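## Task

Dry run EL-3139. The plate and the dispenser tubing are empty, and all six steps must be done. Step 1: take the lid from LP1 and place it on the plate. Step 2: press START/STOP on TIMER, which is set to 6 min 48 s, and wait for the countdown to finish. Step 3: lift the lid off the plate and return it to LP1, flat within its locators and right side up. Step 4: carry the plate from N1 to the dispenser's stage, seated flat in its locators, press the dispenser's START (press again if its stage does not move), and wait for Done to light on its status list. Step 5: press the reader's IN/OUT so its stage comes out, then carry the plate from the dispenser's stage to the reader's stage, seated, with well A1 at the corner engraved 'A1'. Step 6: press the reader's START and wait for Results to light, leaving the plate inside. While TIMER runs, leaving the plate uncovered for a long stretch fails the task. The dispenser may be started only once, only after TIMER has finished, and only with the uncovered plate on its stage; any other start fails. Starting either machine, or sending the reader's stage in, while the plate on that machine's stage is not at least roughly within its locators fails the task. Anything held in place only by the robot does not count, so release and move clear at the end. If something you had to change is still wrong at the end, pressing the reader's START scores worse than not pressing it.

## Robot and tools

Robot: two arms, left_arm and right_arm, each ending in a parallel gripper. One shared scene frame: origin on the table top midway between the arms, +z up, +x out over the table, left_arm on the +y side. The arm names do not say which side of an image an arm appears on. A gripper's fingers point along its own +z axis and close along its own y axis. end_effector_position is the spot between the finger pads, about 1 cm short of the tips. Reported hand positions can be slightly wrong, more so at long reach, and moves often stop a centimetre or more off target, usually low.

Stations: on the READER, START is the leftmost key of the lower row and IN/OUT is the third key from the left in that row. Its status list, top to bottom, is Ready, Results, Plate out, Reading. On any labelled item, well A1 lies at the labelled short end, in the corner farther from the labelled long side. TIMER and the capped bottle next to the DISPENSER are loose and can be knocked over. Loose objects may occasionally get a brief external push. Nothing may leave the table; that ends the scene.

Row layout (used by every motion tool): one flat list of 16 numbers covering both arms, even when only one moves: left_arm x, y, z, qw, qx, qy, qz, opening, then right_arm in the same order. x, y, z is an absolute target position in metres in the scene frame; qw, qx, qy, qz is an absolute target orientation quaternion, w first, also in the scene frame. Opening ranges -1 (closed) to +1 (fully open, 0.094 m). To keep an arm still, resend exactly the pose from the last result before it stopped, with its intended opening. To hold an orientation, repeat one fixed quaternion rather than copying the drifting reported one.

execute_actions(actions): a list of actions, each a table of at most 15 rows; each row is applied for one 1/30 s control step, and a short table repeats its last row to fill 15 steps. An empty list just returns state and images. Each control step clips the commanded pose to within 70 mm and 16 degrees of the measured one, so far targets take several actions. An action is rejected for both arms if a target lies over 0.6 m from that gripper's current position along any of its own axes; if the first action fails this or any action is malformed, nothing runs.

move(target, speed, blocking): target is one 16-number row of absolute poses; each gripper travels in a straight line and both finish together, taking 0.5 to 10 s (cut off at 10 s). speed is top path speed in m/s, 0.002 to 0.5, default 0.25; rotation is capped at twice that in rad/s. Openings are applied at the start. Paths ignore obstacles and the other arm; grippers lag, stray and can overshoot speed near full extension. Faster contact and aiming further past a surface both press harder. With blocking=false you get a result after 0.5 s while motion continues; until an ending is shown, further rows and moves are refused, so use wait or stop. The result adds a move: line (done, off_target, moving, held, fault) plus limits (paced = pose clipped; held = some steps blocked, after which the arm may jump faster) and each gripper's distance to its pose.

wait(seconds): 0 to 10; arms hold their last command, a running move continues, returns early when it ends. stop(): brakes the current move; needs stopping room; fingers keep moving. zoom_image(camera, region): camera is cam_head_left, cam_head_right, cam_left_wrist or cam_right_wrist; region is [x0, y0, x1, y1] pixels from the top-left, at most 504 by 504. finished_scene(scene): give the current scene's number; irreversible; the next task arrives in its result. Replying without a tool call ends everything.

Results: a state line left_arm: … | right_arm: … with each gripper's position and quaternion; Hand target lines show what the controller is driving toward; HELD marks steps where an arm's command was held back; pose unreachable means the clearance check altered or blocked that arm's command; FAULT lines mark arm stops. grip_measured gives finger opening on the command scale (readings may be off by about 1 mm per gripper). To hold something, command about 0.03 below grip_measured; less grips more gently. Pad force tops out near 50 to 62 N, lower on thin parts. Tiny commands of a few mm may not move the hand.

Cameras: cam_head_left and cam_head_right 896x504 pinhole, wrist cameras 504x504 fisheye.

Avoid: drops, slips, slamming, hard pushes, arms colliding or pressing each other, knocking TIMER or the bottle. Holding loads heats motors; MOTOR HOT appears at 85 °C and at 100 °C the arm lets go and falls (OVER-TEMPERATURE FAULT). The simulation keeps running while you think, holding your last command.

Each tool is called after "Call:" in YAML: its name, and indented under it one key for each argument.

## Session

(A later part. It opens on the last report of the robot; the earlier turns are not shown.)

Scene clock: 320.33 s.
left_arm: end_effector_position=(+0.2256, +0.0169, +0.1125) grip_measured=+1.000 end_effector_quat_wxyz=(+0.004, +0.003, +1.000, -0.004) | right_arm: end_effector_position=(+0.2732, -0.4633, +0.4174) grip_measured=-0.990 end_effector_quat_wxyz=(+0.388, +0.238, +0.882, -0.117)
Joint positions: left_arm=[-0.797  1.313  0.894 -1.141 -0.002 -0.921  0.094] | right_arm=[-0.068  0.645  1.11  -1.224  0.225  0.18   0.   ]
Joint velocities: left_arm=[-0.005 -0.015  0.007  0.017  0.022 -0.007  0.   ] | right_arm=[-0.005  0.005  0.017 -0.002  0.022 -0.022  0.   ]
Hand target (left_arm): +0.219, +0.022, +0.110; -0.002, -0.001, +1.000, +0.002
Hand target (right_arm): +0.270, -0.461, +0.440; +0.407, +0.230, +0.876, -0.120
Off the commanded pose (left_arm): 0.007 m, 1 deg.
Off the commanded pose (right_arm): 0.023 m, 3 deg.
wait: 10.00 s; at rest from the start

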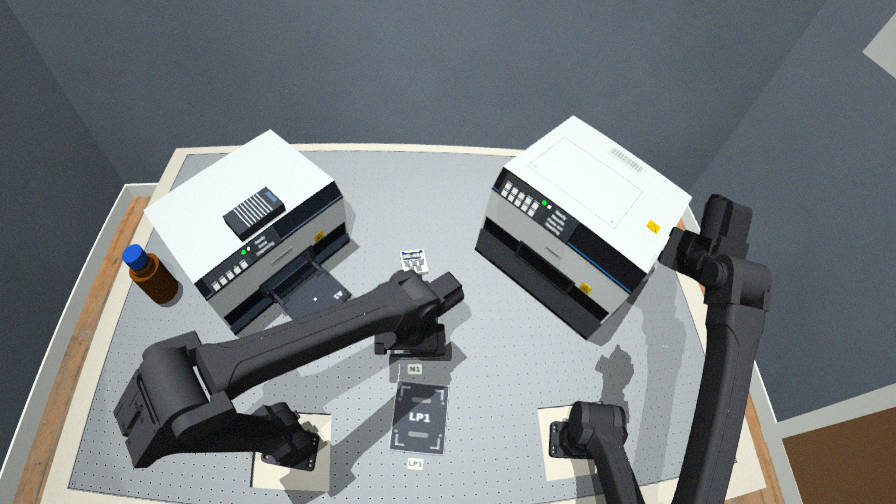

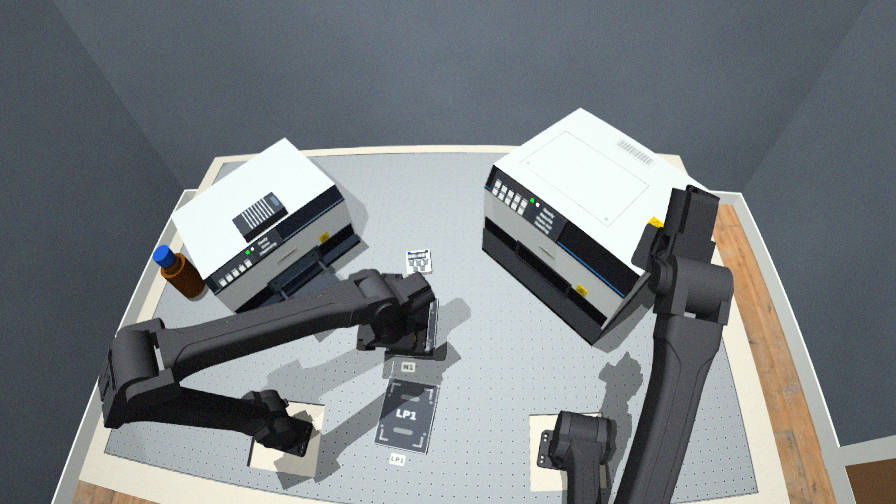

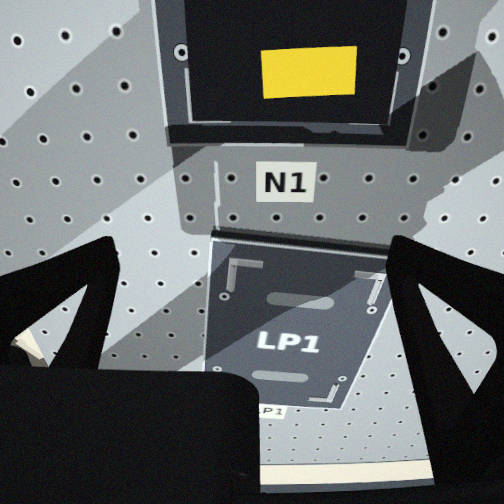

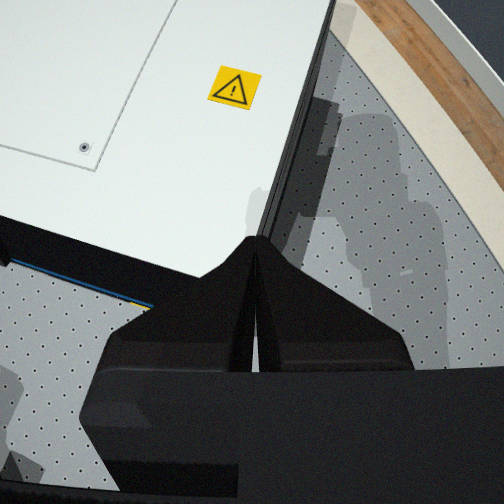

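Call:
wait:
  seconds: 10

Scene clock: 330.90 s.
left_arm: end_effector_position=(+0.2256, +0.0169, +0.1125) grip_measured=+1.000 end_effector_quat_wxyz=(+0.004, +0.003, +1.000, -0.004) | right_arm: end_effector_position=(+0.2732, -0.4633, +0.4174) grip_measured=-0.990 end_effector_quat_wxyz=(+0.388, +0.238, +0.882, -0.117)
Joint positions: left_arm=[-0.797  1.313  0.894 -1.141 -0.002 -0.921  0.094] | right_arm=[-0.068  0.645  1.11  -1.224  0.225  0.18   0.   ]
Joint velocities: left_arm=[-0.015  0.015 -0.027 -0.002  0.007 -0.051  0.   ] | right_arm=[-0.005 -0.005 -0.012 -0.022 -0.007 -0.007 -0.001]
Hand target (left_arm): +0.219, +0.022, +0.110; -0.002, -0.001, +1.000, +0.002
Hand target (right_arm): +0.270, -0.461, +0.440; +0.407, +0.230, +0.876, -0.120
Off the commanded pose (left_arm): 0.007 m, 1 deg.
Off the commanded pose (right_arm): 0.023 m, 3 deg.
wait: 10.00 s; at rest from the start

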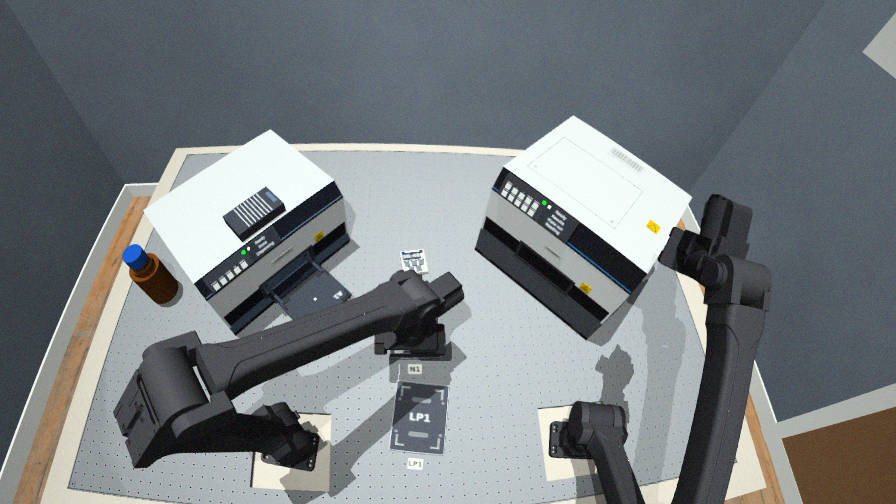

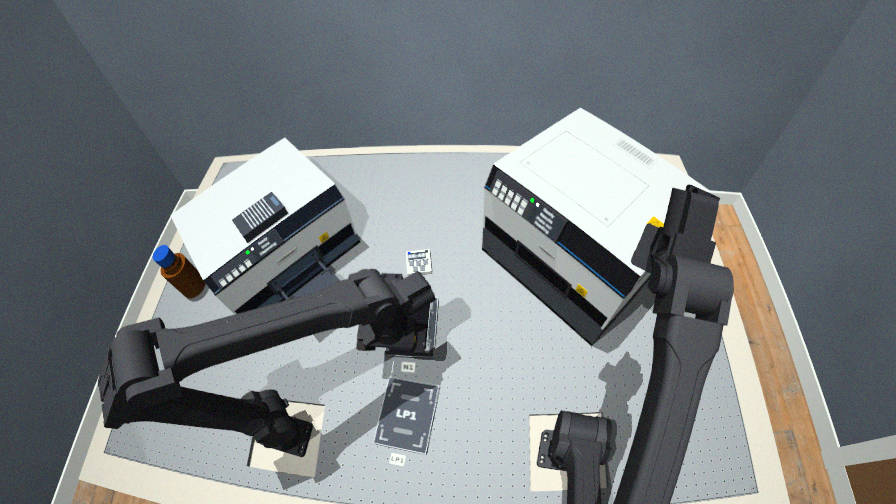

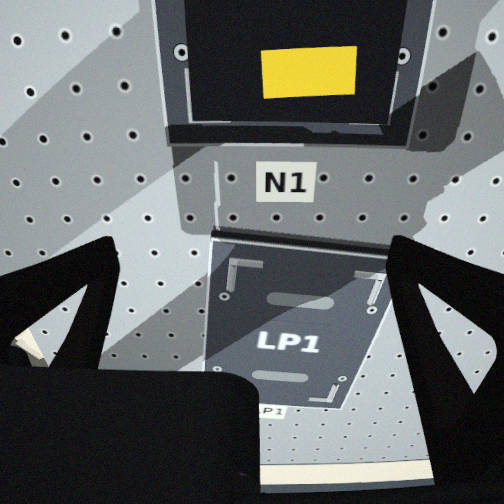

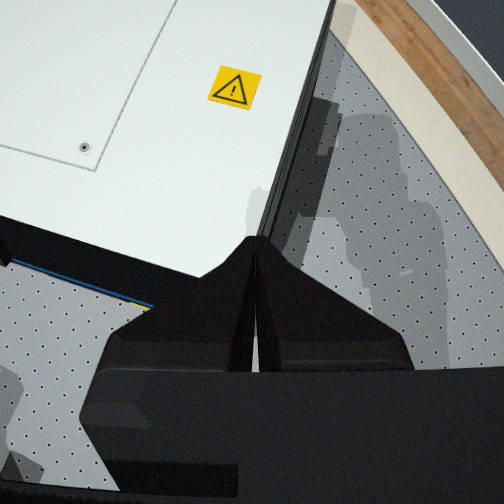

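Call:
wait:
  seconds: 10

Scene clock: 342.03 s.
left_arm: end_effector_position=(+0.2256, +0.0169, +0.1125) grip_measured=+1.000 end_effector_quat_wxyz=(+0.004, +0.003, +1.000, -0.004) | right_arm: end_effector_position=(+0.2732, -0.4633, +0.4174) grip_measured=-0.990 end_effector_quat_wxyz=(+0.388, +0.238, +0.882, -0.117)
Joint positions: left_arm=[-0.797  1.313  0.894 -1.141 -0.002 -0.921  0.094] | right_arm=[-0.068  0.645  1.11  -1.224  0.225  0.18   0.   ]
Joint velocities: left_arm=[-0.015 -0.024 -0.002 -0.002  0.007  0.022  0.   ] | right_arm=[-0.015 -0.024  0.007 -0.007 -0.081 -0.022 -0.001]
Hand target (left_arm): +0.219, +0.022, +0.110; -0.002, -0.001, +1.000, +0.002
Hand target (right_arm): +0.270, -0.461, +0.440; +0.407, +0.230, +0.876, -0.120
Off the commanded pose (left_arm): 0.007 m, 1 deg.
Off the commanded pose (right_arm): 0.023 m, 3 deg.
wait: 10.00 s; at rest from the start

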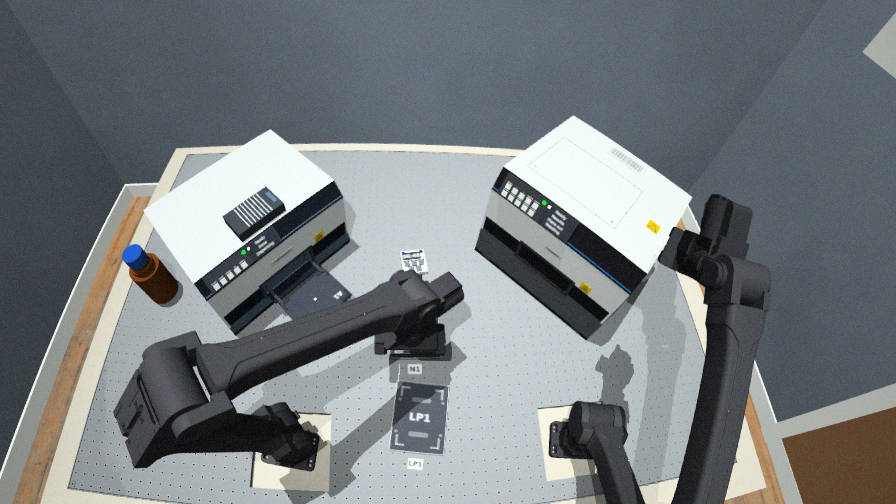

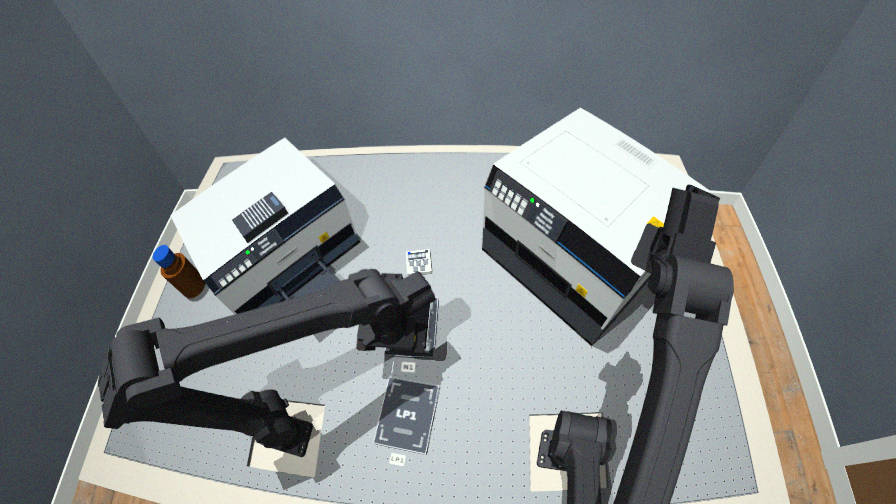

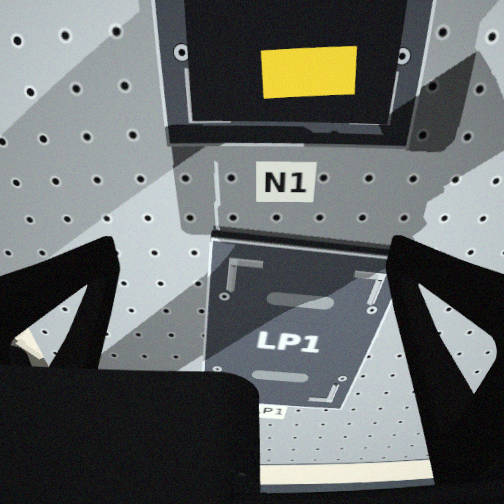

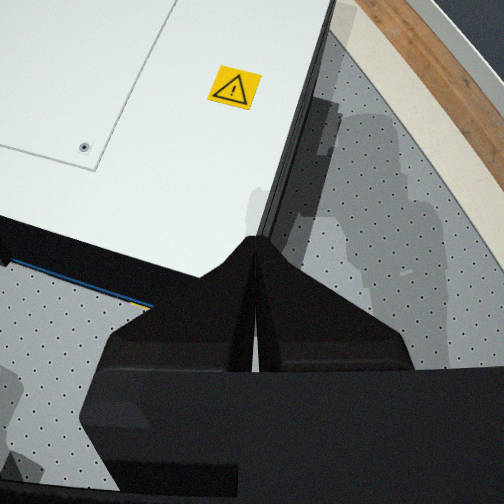

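Call:
wait:
  seconds: 10

Scene clock: 353.60 s.
left_arm: end_effector_position=(+0.2256, +0.0169, +0.1125) grip_measured=+1.000 end_effector_quat_wxyz=(+0.004, +0.003, +1.000, -0.004) | right_arm: end_effector_position=(+0.2732, -0.4633, +0.4174) grip_measured=-0.990 end_effector_quat_wxyz=(+0.388, +0.238, +0.882, -0.117)
Joint positions: left_arm=[-0.797  1.313  0.894 -1.141 -0.002 -0.921  0.094] | right_arm=[-0.068  0.645  1.11  -1.224  0.225  0.18   0.   ]
Joint velocities: left_arm=[-0.005  0.015 -0.002 -0.012 -0.037  0.022  0.   ] | right_arm=[-0.005 -0.005 -0.007  0.007  0.022 -0.007 -0.001]
Hand target (left_arm): +0.219, +0.022, +0.110; -0.002, -0.001, +1.000, +0.002
Hand target (right_arm): +0.270, -0.461, +0.440; +0.407, +0.230, +0.876, -0.120
Off the commanded pose (left_arm): 0.007 m, 1 deg.
Off the commanded pose (right_arm): 0.023 m, 3 deg.
wait: 10.00 s; at rest from the start

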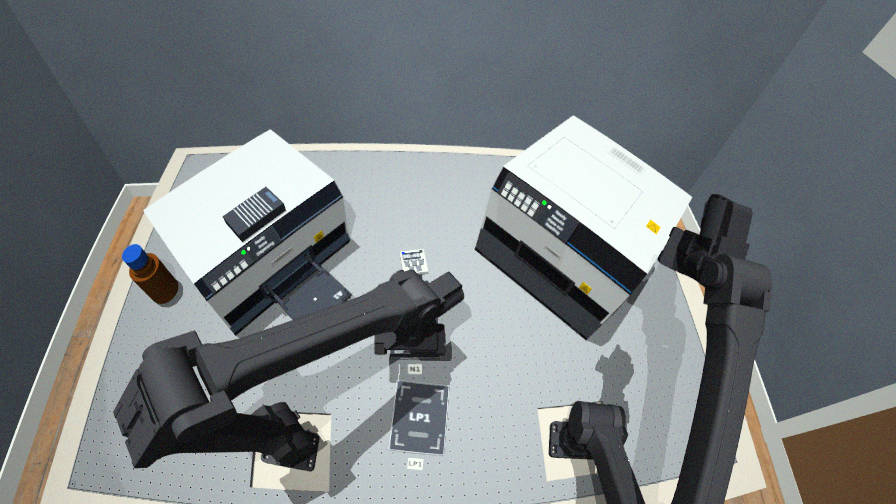

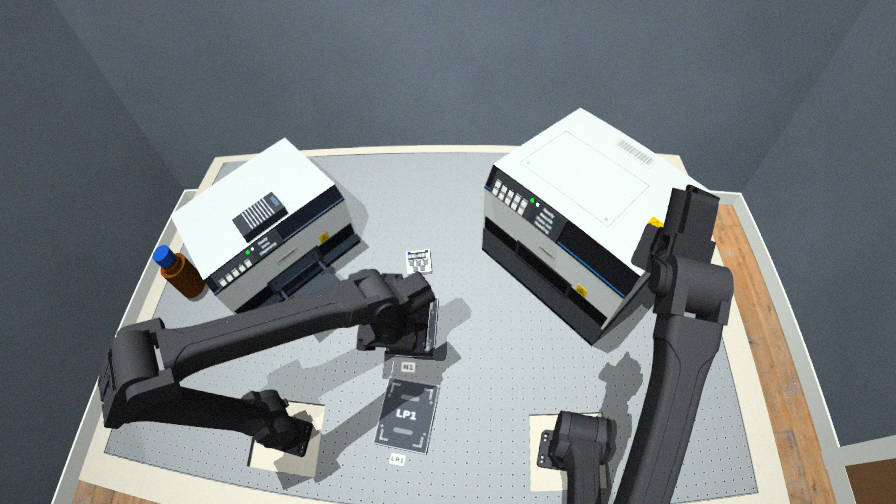

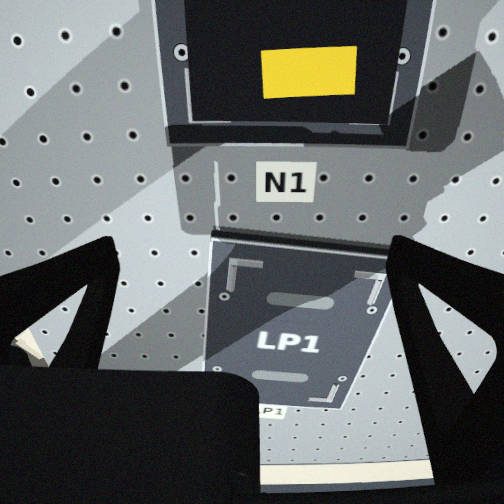

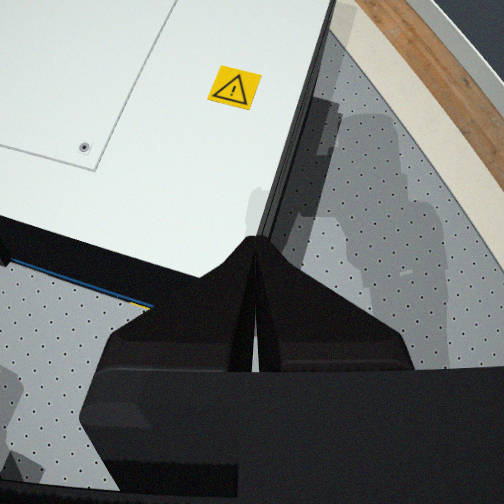

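Call:
wait:
  seconds: 10

Scene clock: 364.40 s.
left_arm: end_effector_position=(+0.2256, +0.0169, +0.1125) grip_measured=+1.000 end_effector_quat_wxyz=(+0.004, +0.003, +1.000, -0.004) | right_arm: end_effector_position=(+0.2732, -0.4633, +0.4174) grip_measured=-0.990 end_effector_quat_wxyz=(+0.388, +0.238, +0.882, -0.117)
Joint positions: left_arm=[-0.797  1.313  0.894 -1.141 -0.002 -0.921  0.094] | right_arm=[-0.068  0.645  1.11  -1.224  0.225  0.18   0.   ]
Joint velocities: left_arm=[-0.015  0.005  0.007  0.012  0.037 -0.066  0.   ] | right_arm=[ 0.005  0.015  0.007  0.017 -0.066 -0.007  0.   ]
Hand target (left_arm): +0.219, +0.022, +0.110; -0.002, -0.001, +1.000, +0.002
Hand target (right_arm): +0.270, -0.461, +0.440; +0.407, +0.230, +0.876, -0.120
Off the commanded pose (left_arm): 0.007 m, 1 deg.
Off the commanded pose (right_arm): 0.023 m, 3 deg.
wait: 10.00 s; at rest from the start

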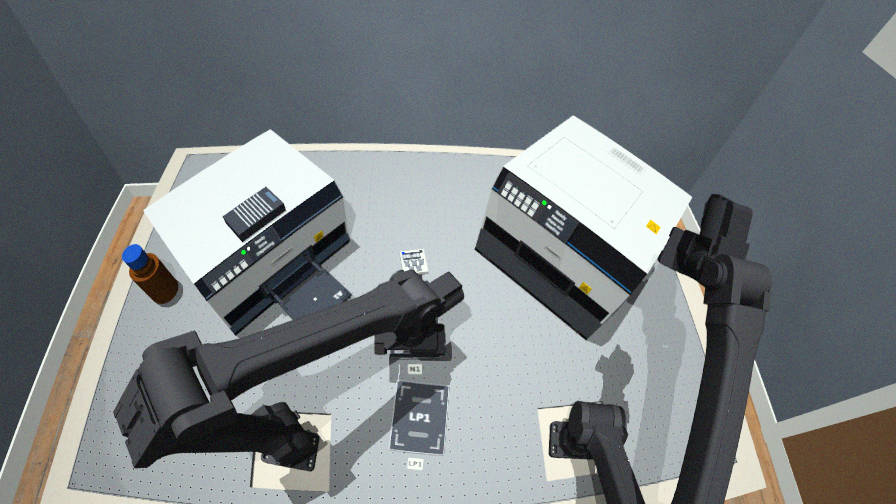

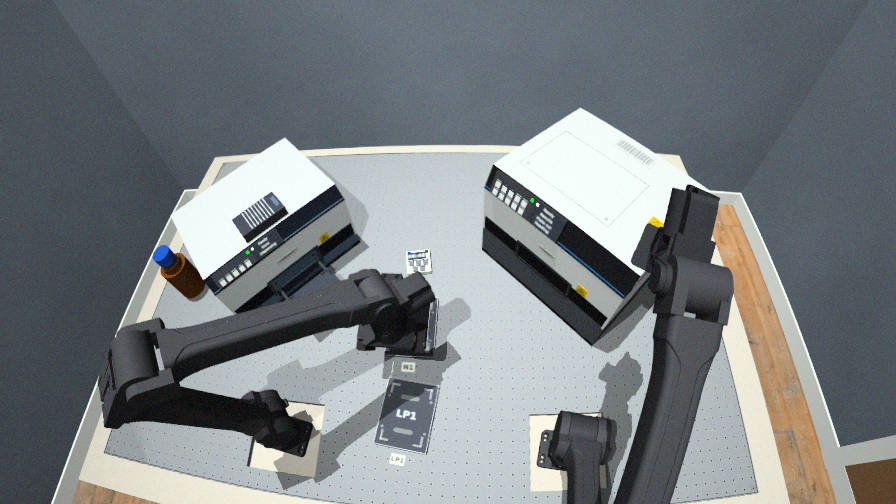

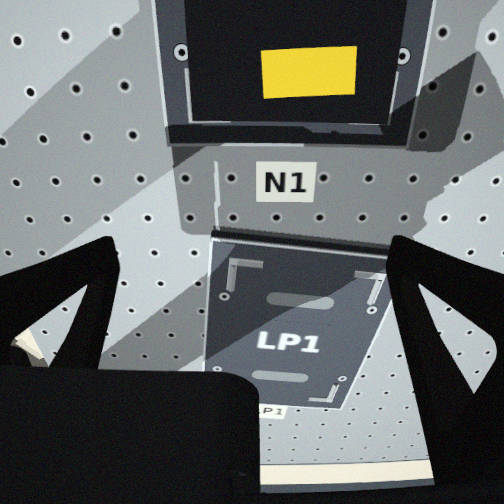

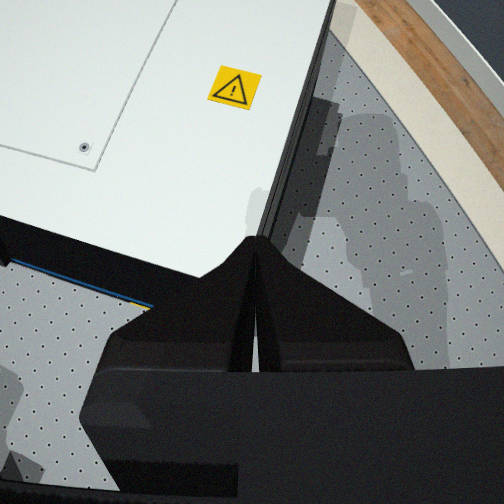

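Call:
wait:
  seconds: 10

Scene clock: 375.03 s.
left_arm: end_effector_position=(+0.2256, +0.0169, +0.1125) grip_measured=+1.000 end_effector_quat_wxyz=(+0.004, +0.003, +1.000, -0.004) | right_arm: end_effector_position=(+0.2732, -0.4633, +0.4174) grip_measured=-0.990 end_effector_quat_wxyz=(+0.388, +0.238, +0.882, -0.117)
Joint positions: left_arm=[-0.797  1.313  0.894 -1.141 -0.002 -0.921  0.094] | right_arm=[-0.068  0.645  1.11  -1.224  0.225  0.18   0.   ]
Joint velocities: left_arm=[ 0.005 -0.015 -0.002 -0.012 -0.051 -0.007  0.   ] | right_arm=[ 0.005  0.005 -0.022 -0.012 -0.022 -0.007  0.   ]
Hand target (left_arm): +0.219, +0.022, +0.110; -0.002, -0.001, +1.000, +0.002
Hand target (right_arm): +0.270, -0.461, +0.440; +0.407, +0.230, +0.876, -0.120
Off the commanded pose (left_arm): 0.007 m, 1 deg.
Off the commanded pose (right_arm): 0.023 m, 3 deg.
wait: 10.00 s; at rest from the start

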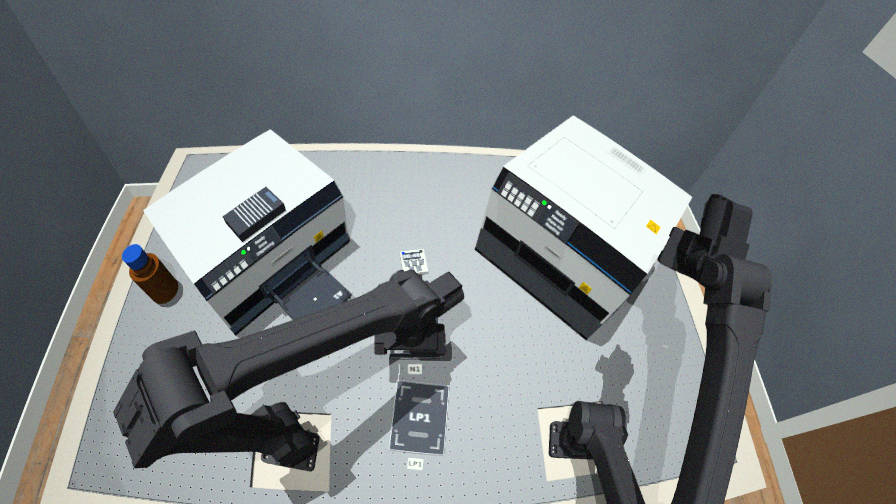

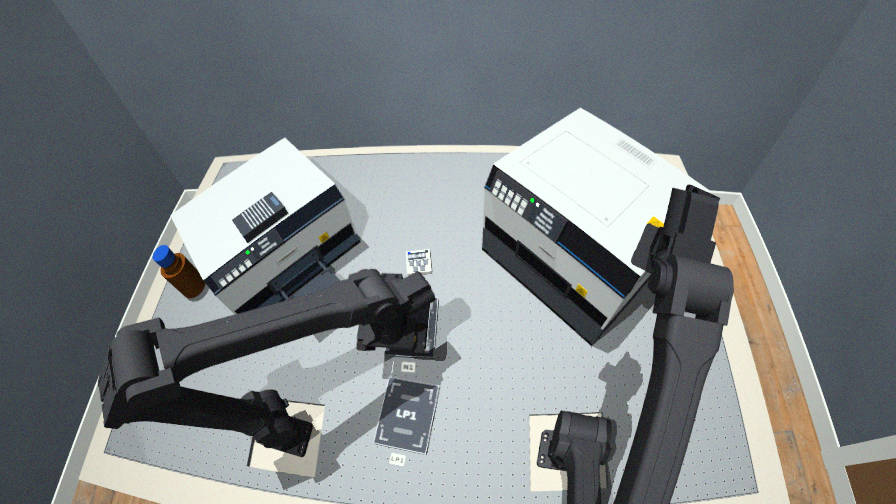

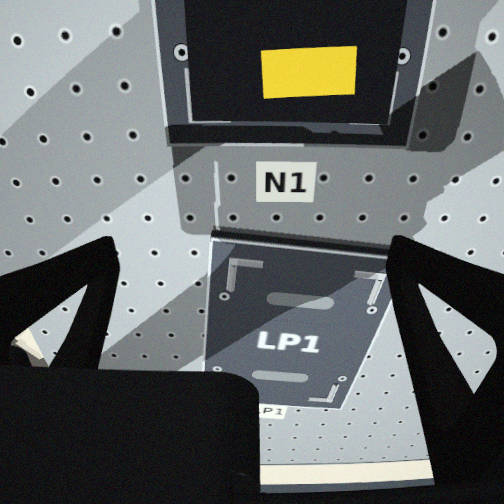

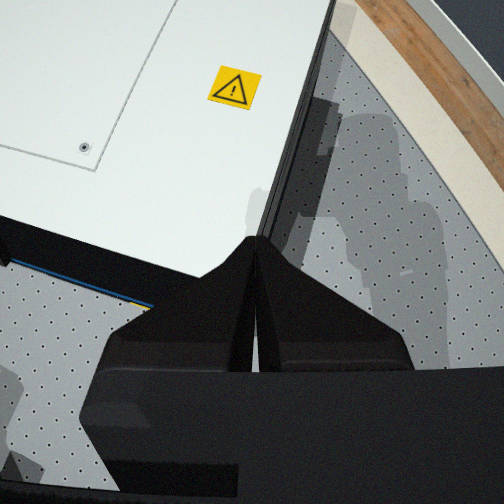

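Call:
wait:
  seconds: 10

Scene clock: 387.83 s.
left_arm: end_effector_position=(+0.2256, +0.0169, +0.1125) grip_measured=+1.000 end_effector_quat_wxyz=(+0.004, +0.003, +1.000, -0.004) | right_arm: end_effector_position=(+0.2732, -0.4633, +0.4174) grip_measured=-0.990 end_effector_quat_wxyz=(+0.388, +0.238, +0.882, -0.117)
Joint positions: left_arm=[-0.797  1.313  0.894 -1.141 -0.002 -0.921  0.094] | right_arm=[-0.068  0.645  1.11  -1.224  0.225  0.18   0.   ]
Joint velocities: left_arm=[-0.005 -0.005 -0.007  0.027 -0.051  0.022  0.   ] | right_arm=[-0.005 -0.005  0.002  0.002 -0.081 -0.095 -0.   ]
Hand target (left_arm): +0.219, +0.022, +0.110; -0.002, -0.001, +1.000, +0.002
Hand target (right_arm): +0.270, -0.461, +0.440; +0.407, +0.230, +0.876, -0.120
Off the commanded pose (left_arm): 0.007 m, 1 deg.
Off the commanded pose (right_arm): 0.023 m, 3 deg.
wait: 10.00 s; at rest from the start

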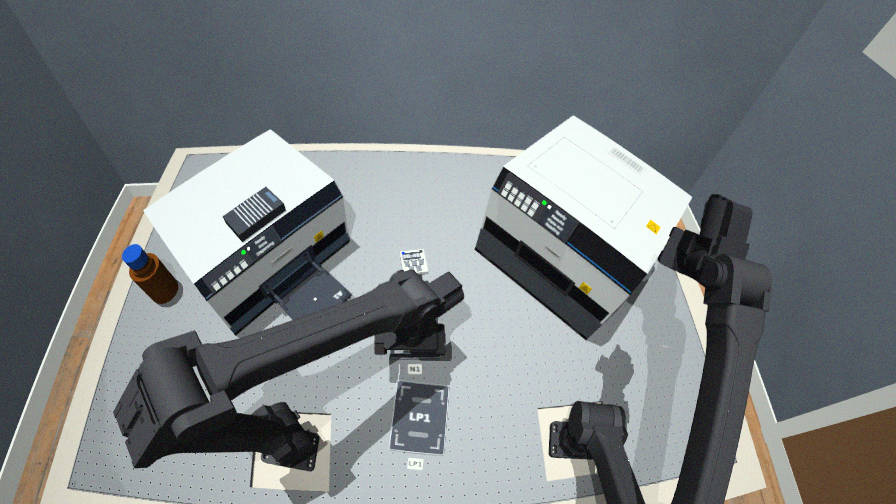

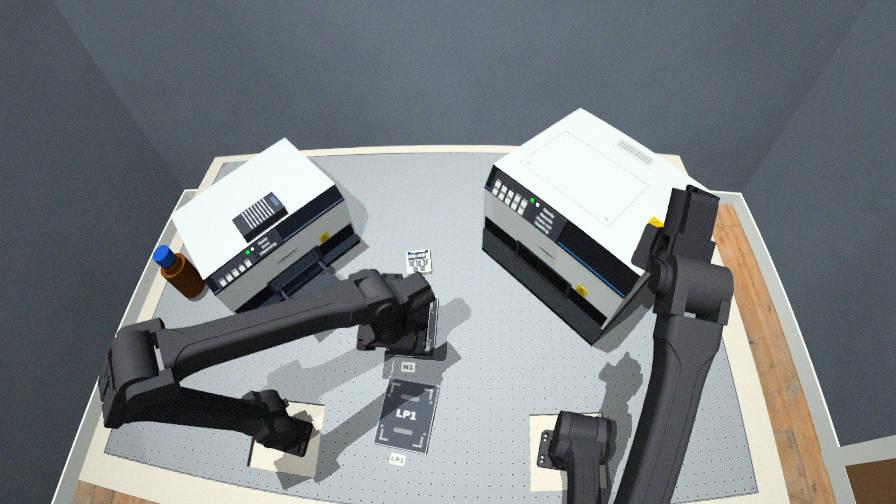

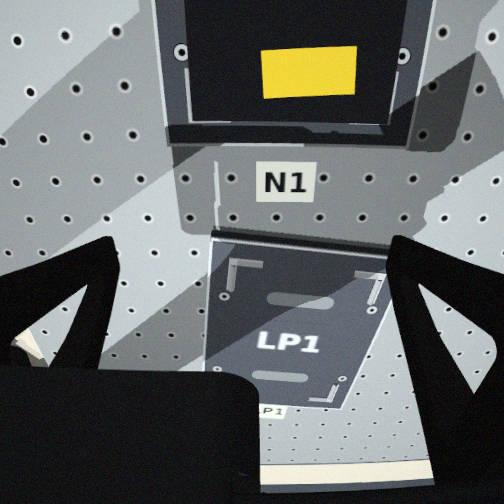

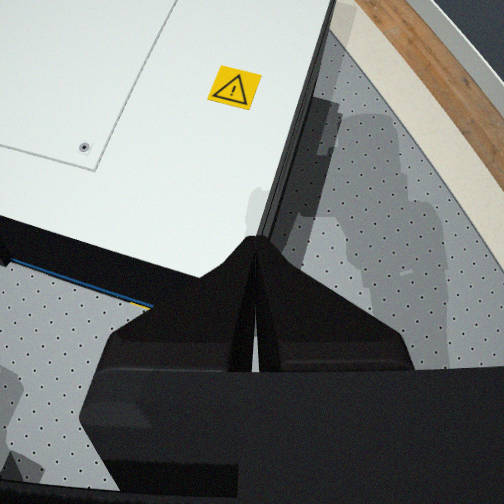

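Call:
wait:
  seconds: 10

Scene clock: 400.60 s.
left_arm: end_effector_position=(+0.2256, +0.0169, +0.1125) grip_measured=+1.000 end_effector_quat_wxyz=(+0.004, +0.003, +1.000, -0.004) | right_arm: end_effector_position=(+0.2732, -0.4633, +0.4174) grip_measured=-0.990 end_effector_quat_wxyz=(+0.388, +0.238, +0.882, -0.117)
Joint positions: left_arm=[-0.797  1.313  0.894 -1.141 -0.002 -0.921  0.094] | right_arm=[-0.068  0.645  1.11  -1.224  0.225  0.18   0.   ]
Joint velocities: left_arm=[ 0.005 -0.005 -0.022 -0.007 -0.007  0.022  0.   ] | right_arm=[ 0.005 -0.005  0.012 -0.007 -0.051  0.095  0.   ]
Hand target (left_arm): +0.219, +0.022, +0.110; -0.002, -0.001, +1.000, +0.002
Hand target (right_arm): +0.270, -0.461, +0.440; +0.407, +0.230, +0.876, -0.120
Off the commanded pose (left_arm): 0.007 m, 1 deg.
Off the commanded pose (right_arm): 0.023 m, 3 deg.
wait: 10.00 s; at rest from the start

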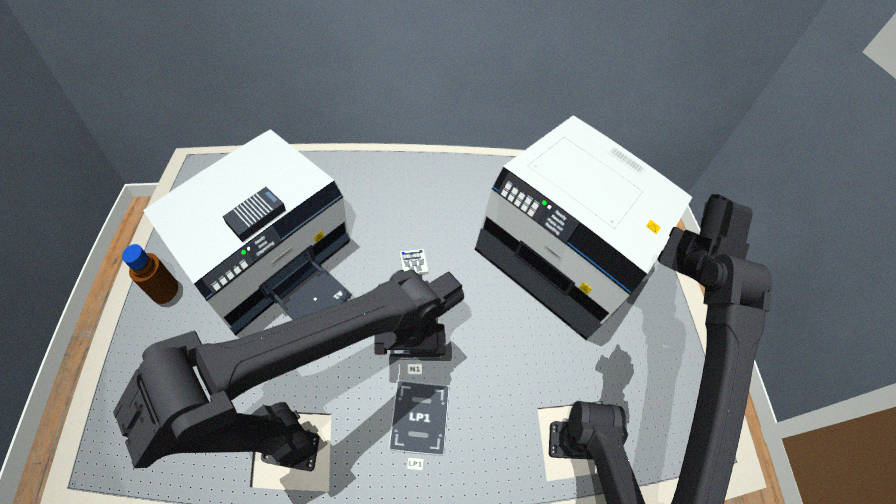

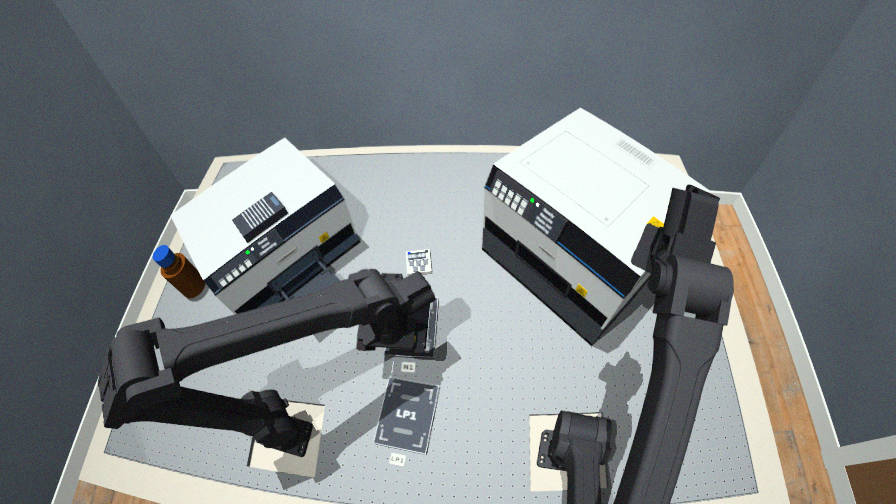

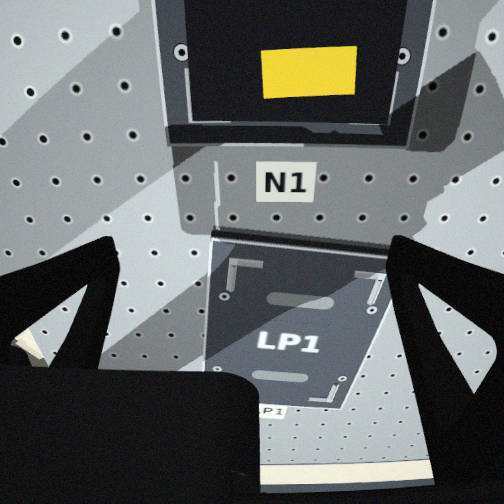

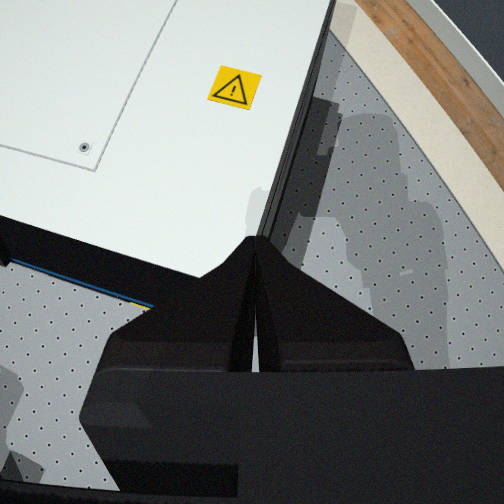

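Call:
wait:
  seconds: 10

Scene clock: 411.37 s.
left_arm: end_effector_position=(+0.2256, +0.0169, +0.1125) grip_measured=+1.000 end_effector_quat_wxyz=(+0.004, +0.003, +1.000, -0.004) | right_arm: end_effector_position=(+0.2732, -0.4633, +0.4174) grip_measured=-0.990 end_effector_quat_wxyz=(+0.388, +0.238, +0.882, -0.117)
Joint positions: left_arm=[-0.797  1.313  0.894 -1.141 -0.002 -0.921  0.094] | right_arm=[-0.068  0.645  1.11  -1.224  0.225  0.18   0.   ]
Joint velocities: left_arm=[-0.034 -0.005 -0.002 -0.002 -0.007 -0.007  0.   ] | right_arm=[-0.015  0.005  0.002  0.002 -0.037 -0.066  0.   ]
Hand target (left_arm): +0.219, +0.022, +0.110; -0.002, -0.001, +1.000, +0.002
Hand target (right_arm): +0.270, -0.461, +0.440; +0.407, +0.230, +0.876, -0.120
Off the commanded pose (left_arm): 0.007 m, 1 deg.
Off the commanded pose (right_arm): 0.023 m, 3 deg.
wait: 10.00 s; at rest from the start

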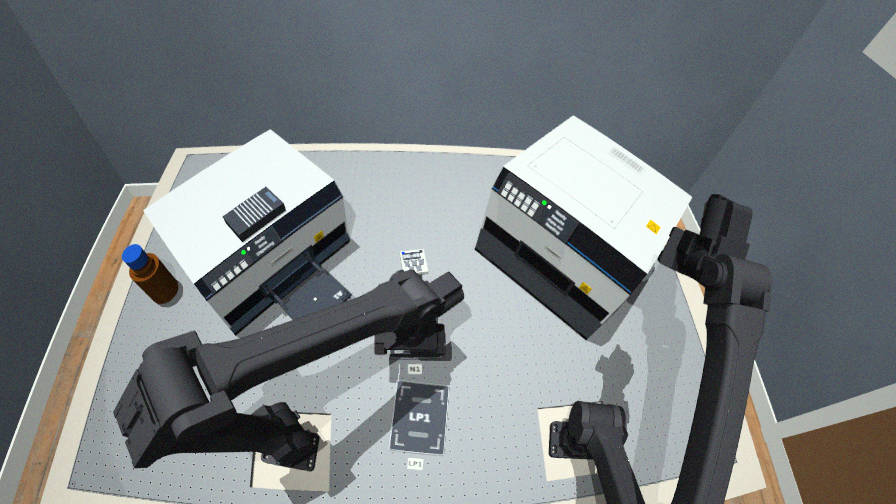

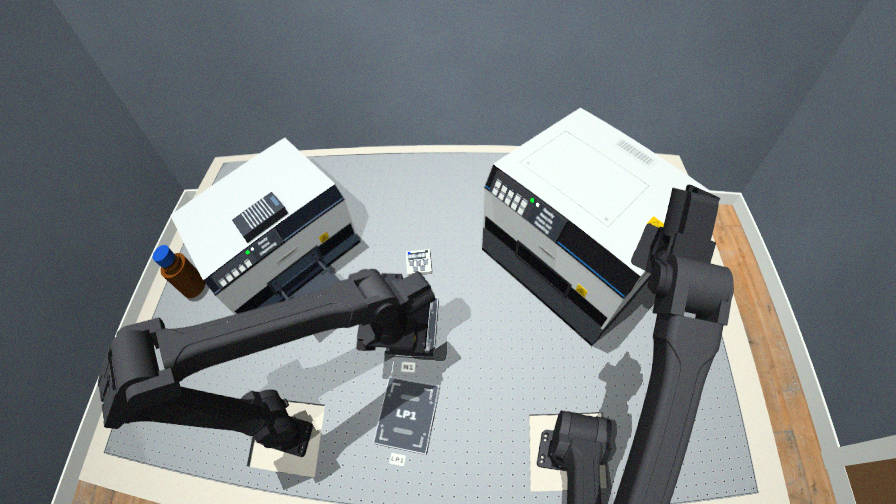

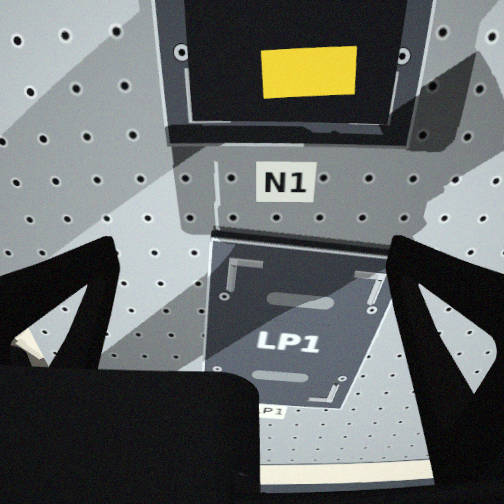

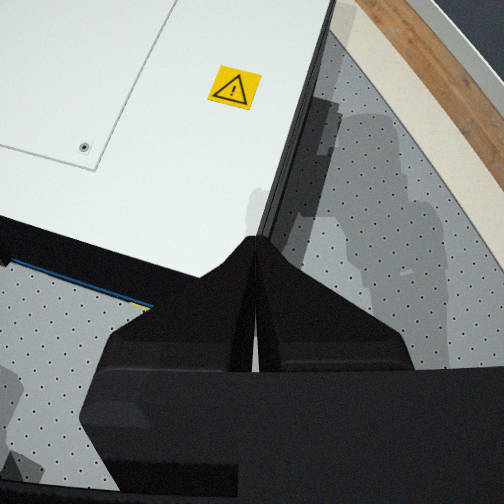

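Call:
wait:
  seconds: 10

Scene clock: 422.23 s.
left_arm: end_effector_position=(+0.2256, +0.0169, +0.1125) grip_measured=+1.000 end_effector_quat_wxyz=(+0.004, +0.003, +1.000, -0.004) | right_arm: end_effector_position=(+0.2732, -0.4633, +0.4174) grip_measured=-0.990 end_effector_quat_wxyz=(+0.388, +0.238, +0.882, -0.117)
Joint positions: left_arm=[-0.797  1.313  0.894 -1.141 -0.002 -0.921  0.094] | right_arm=[-0.068  0.645  1.11  -1.224  0.225  0.18   0.   ]
Joint velocities: left_arm=[-0.005 -0.015  0.017 -0.002 -0.007 -0.007  0.   ] | right_arm=[-0.005 -0.005 -0.012  0.017 -0.037 -0.066 -0.001]
Hand target (left_arm): +0.219, +0.022, +0.110; -0.002, -0.001, +1.000, +0.002
Hand target (right_arm): +0.270, -0.461, +0.440; +0.407, +0.230, +0.876, -0.120
Off the commanded pose (left_arm): 0.007 m, 1 deg.
Off the commanded pose (right_arm): 0.023 m, 3 deg.
wait: 10.00 s; at rest from the start

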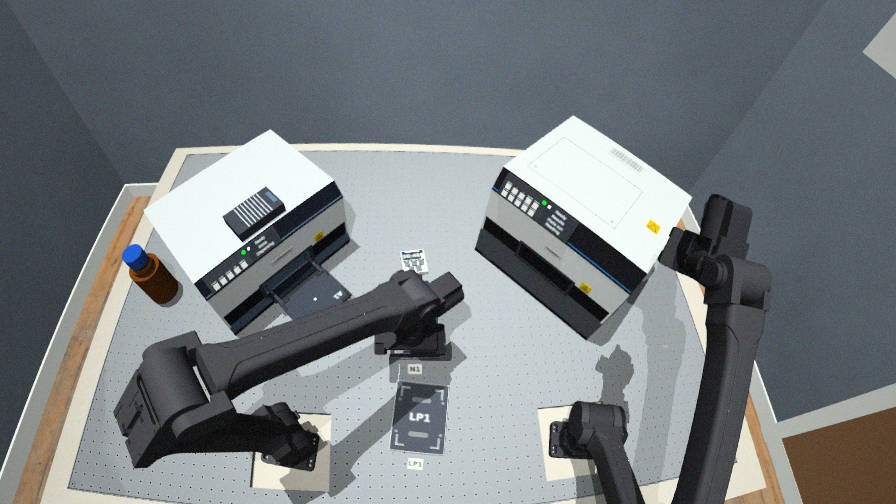

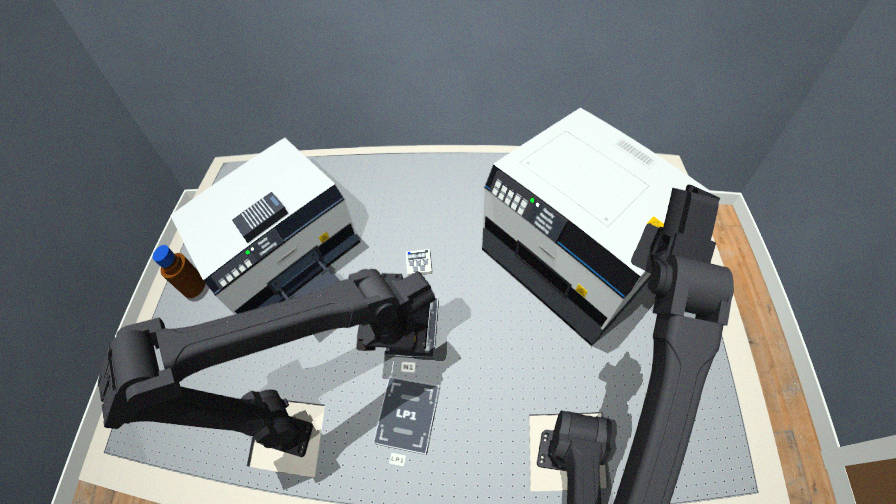

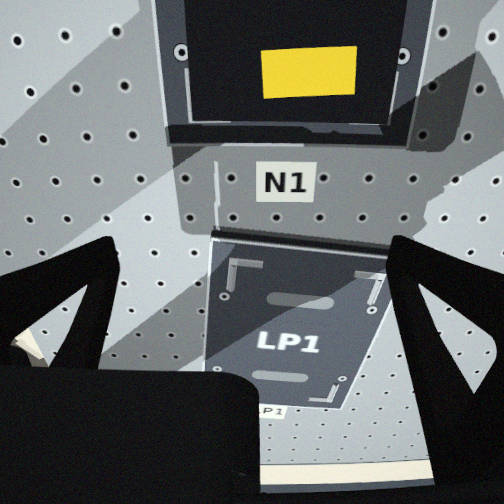

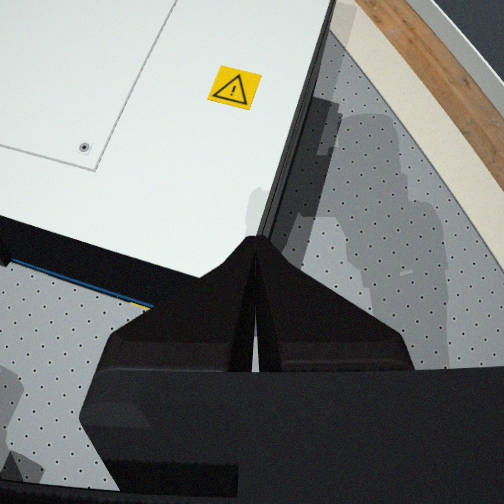

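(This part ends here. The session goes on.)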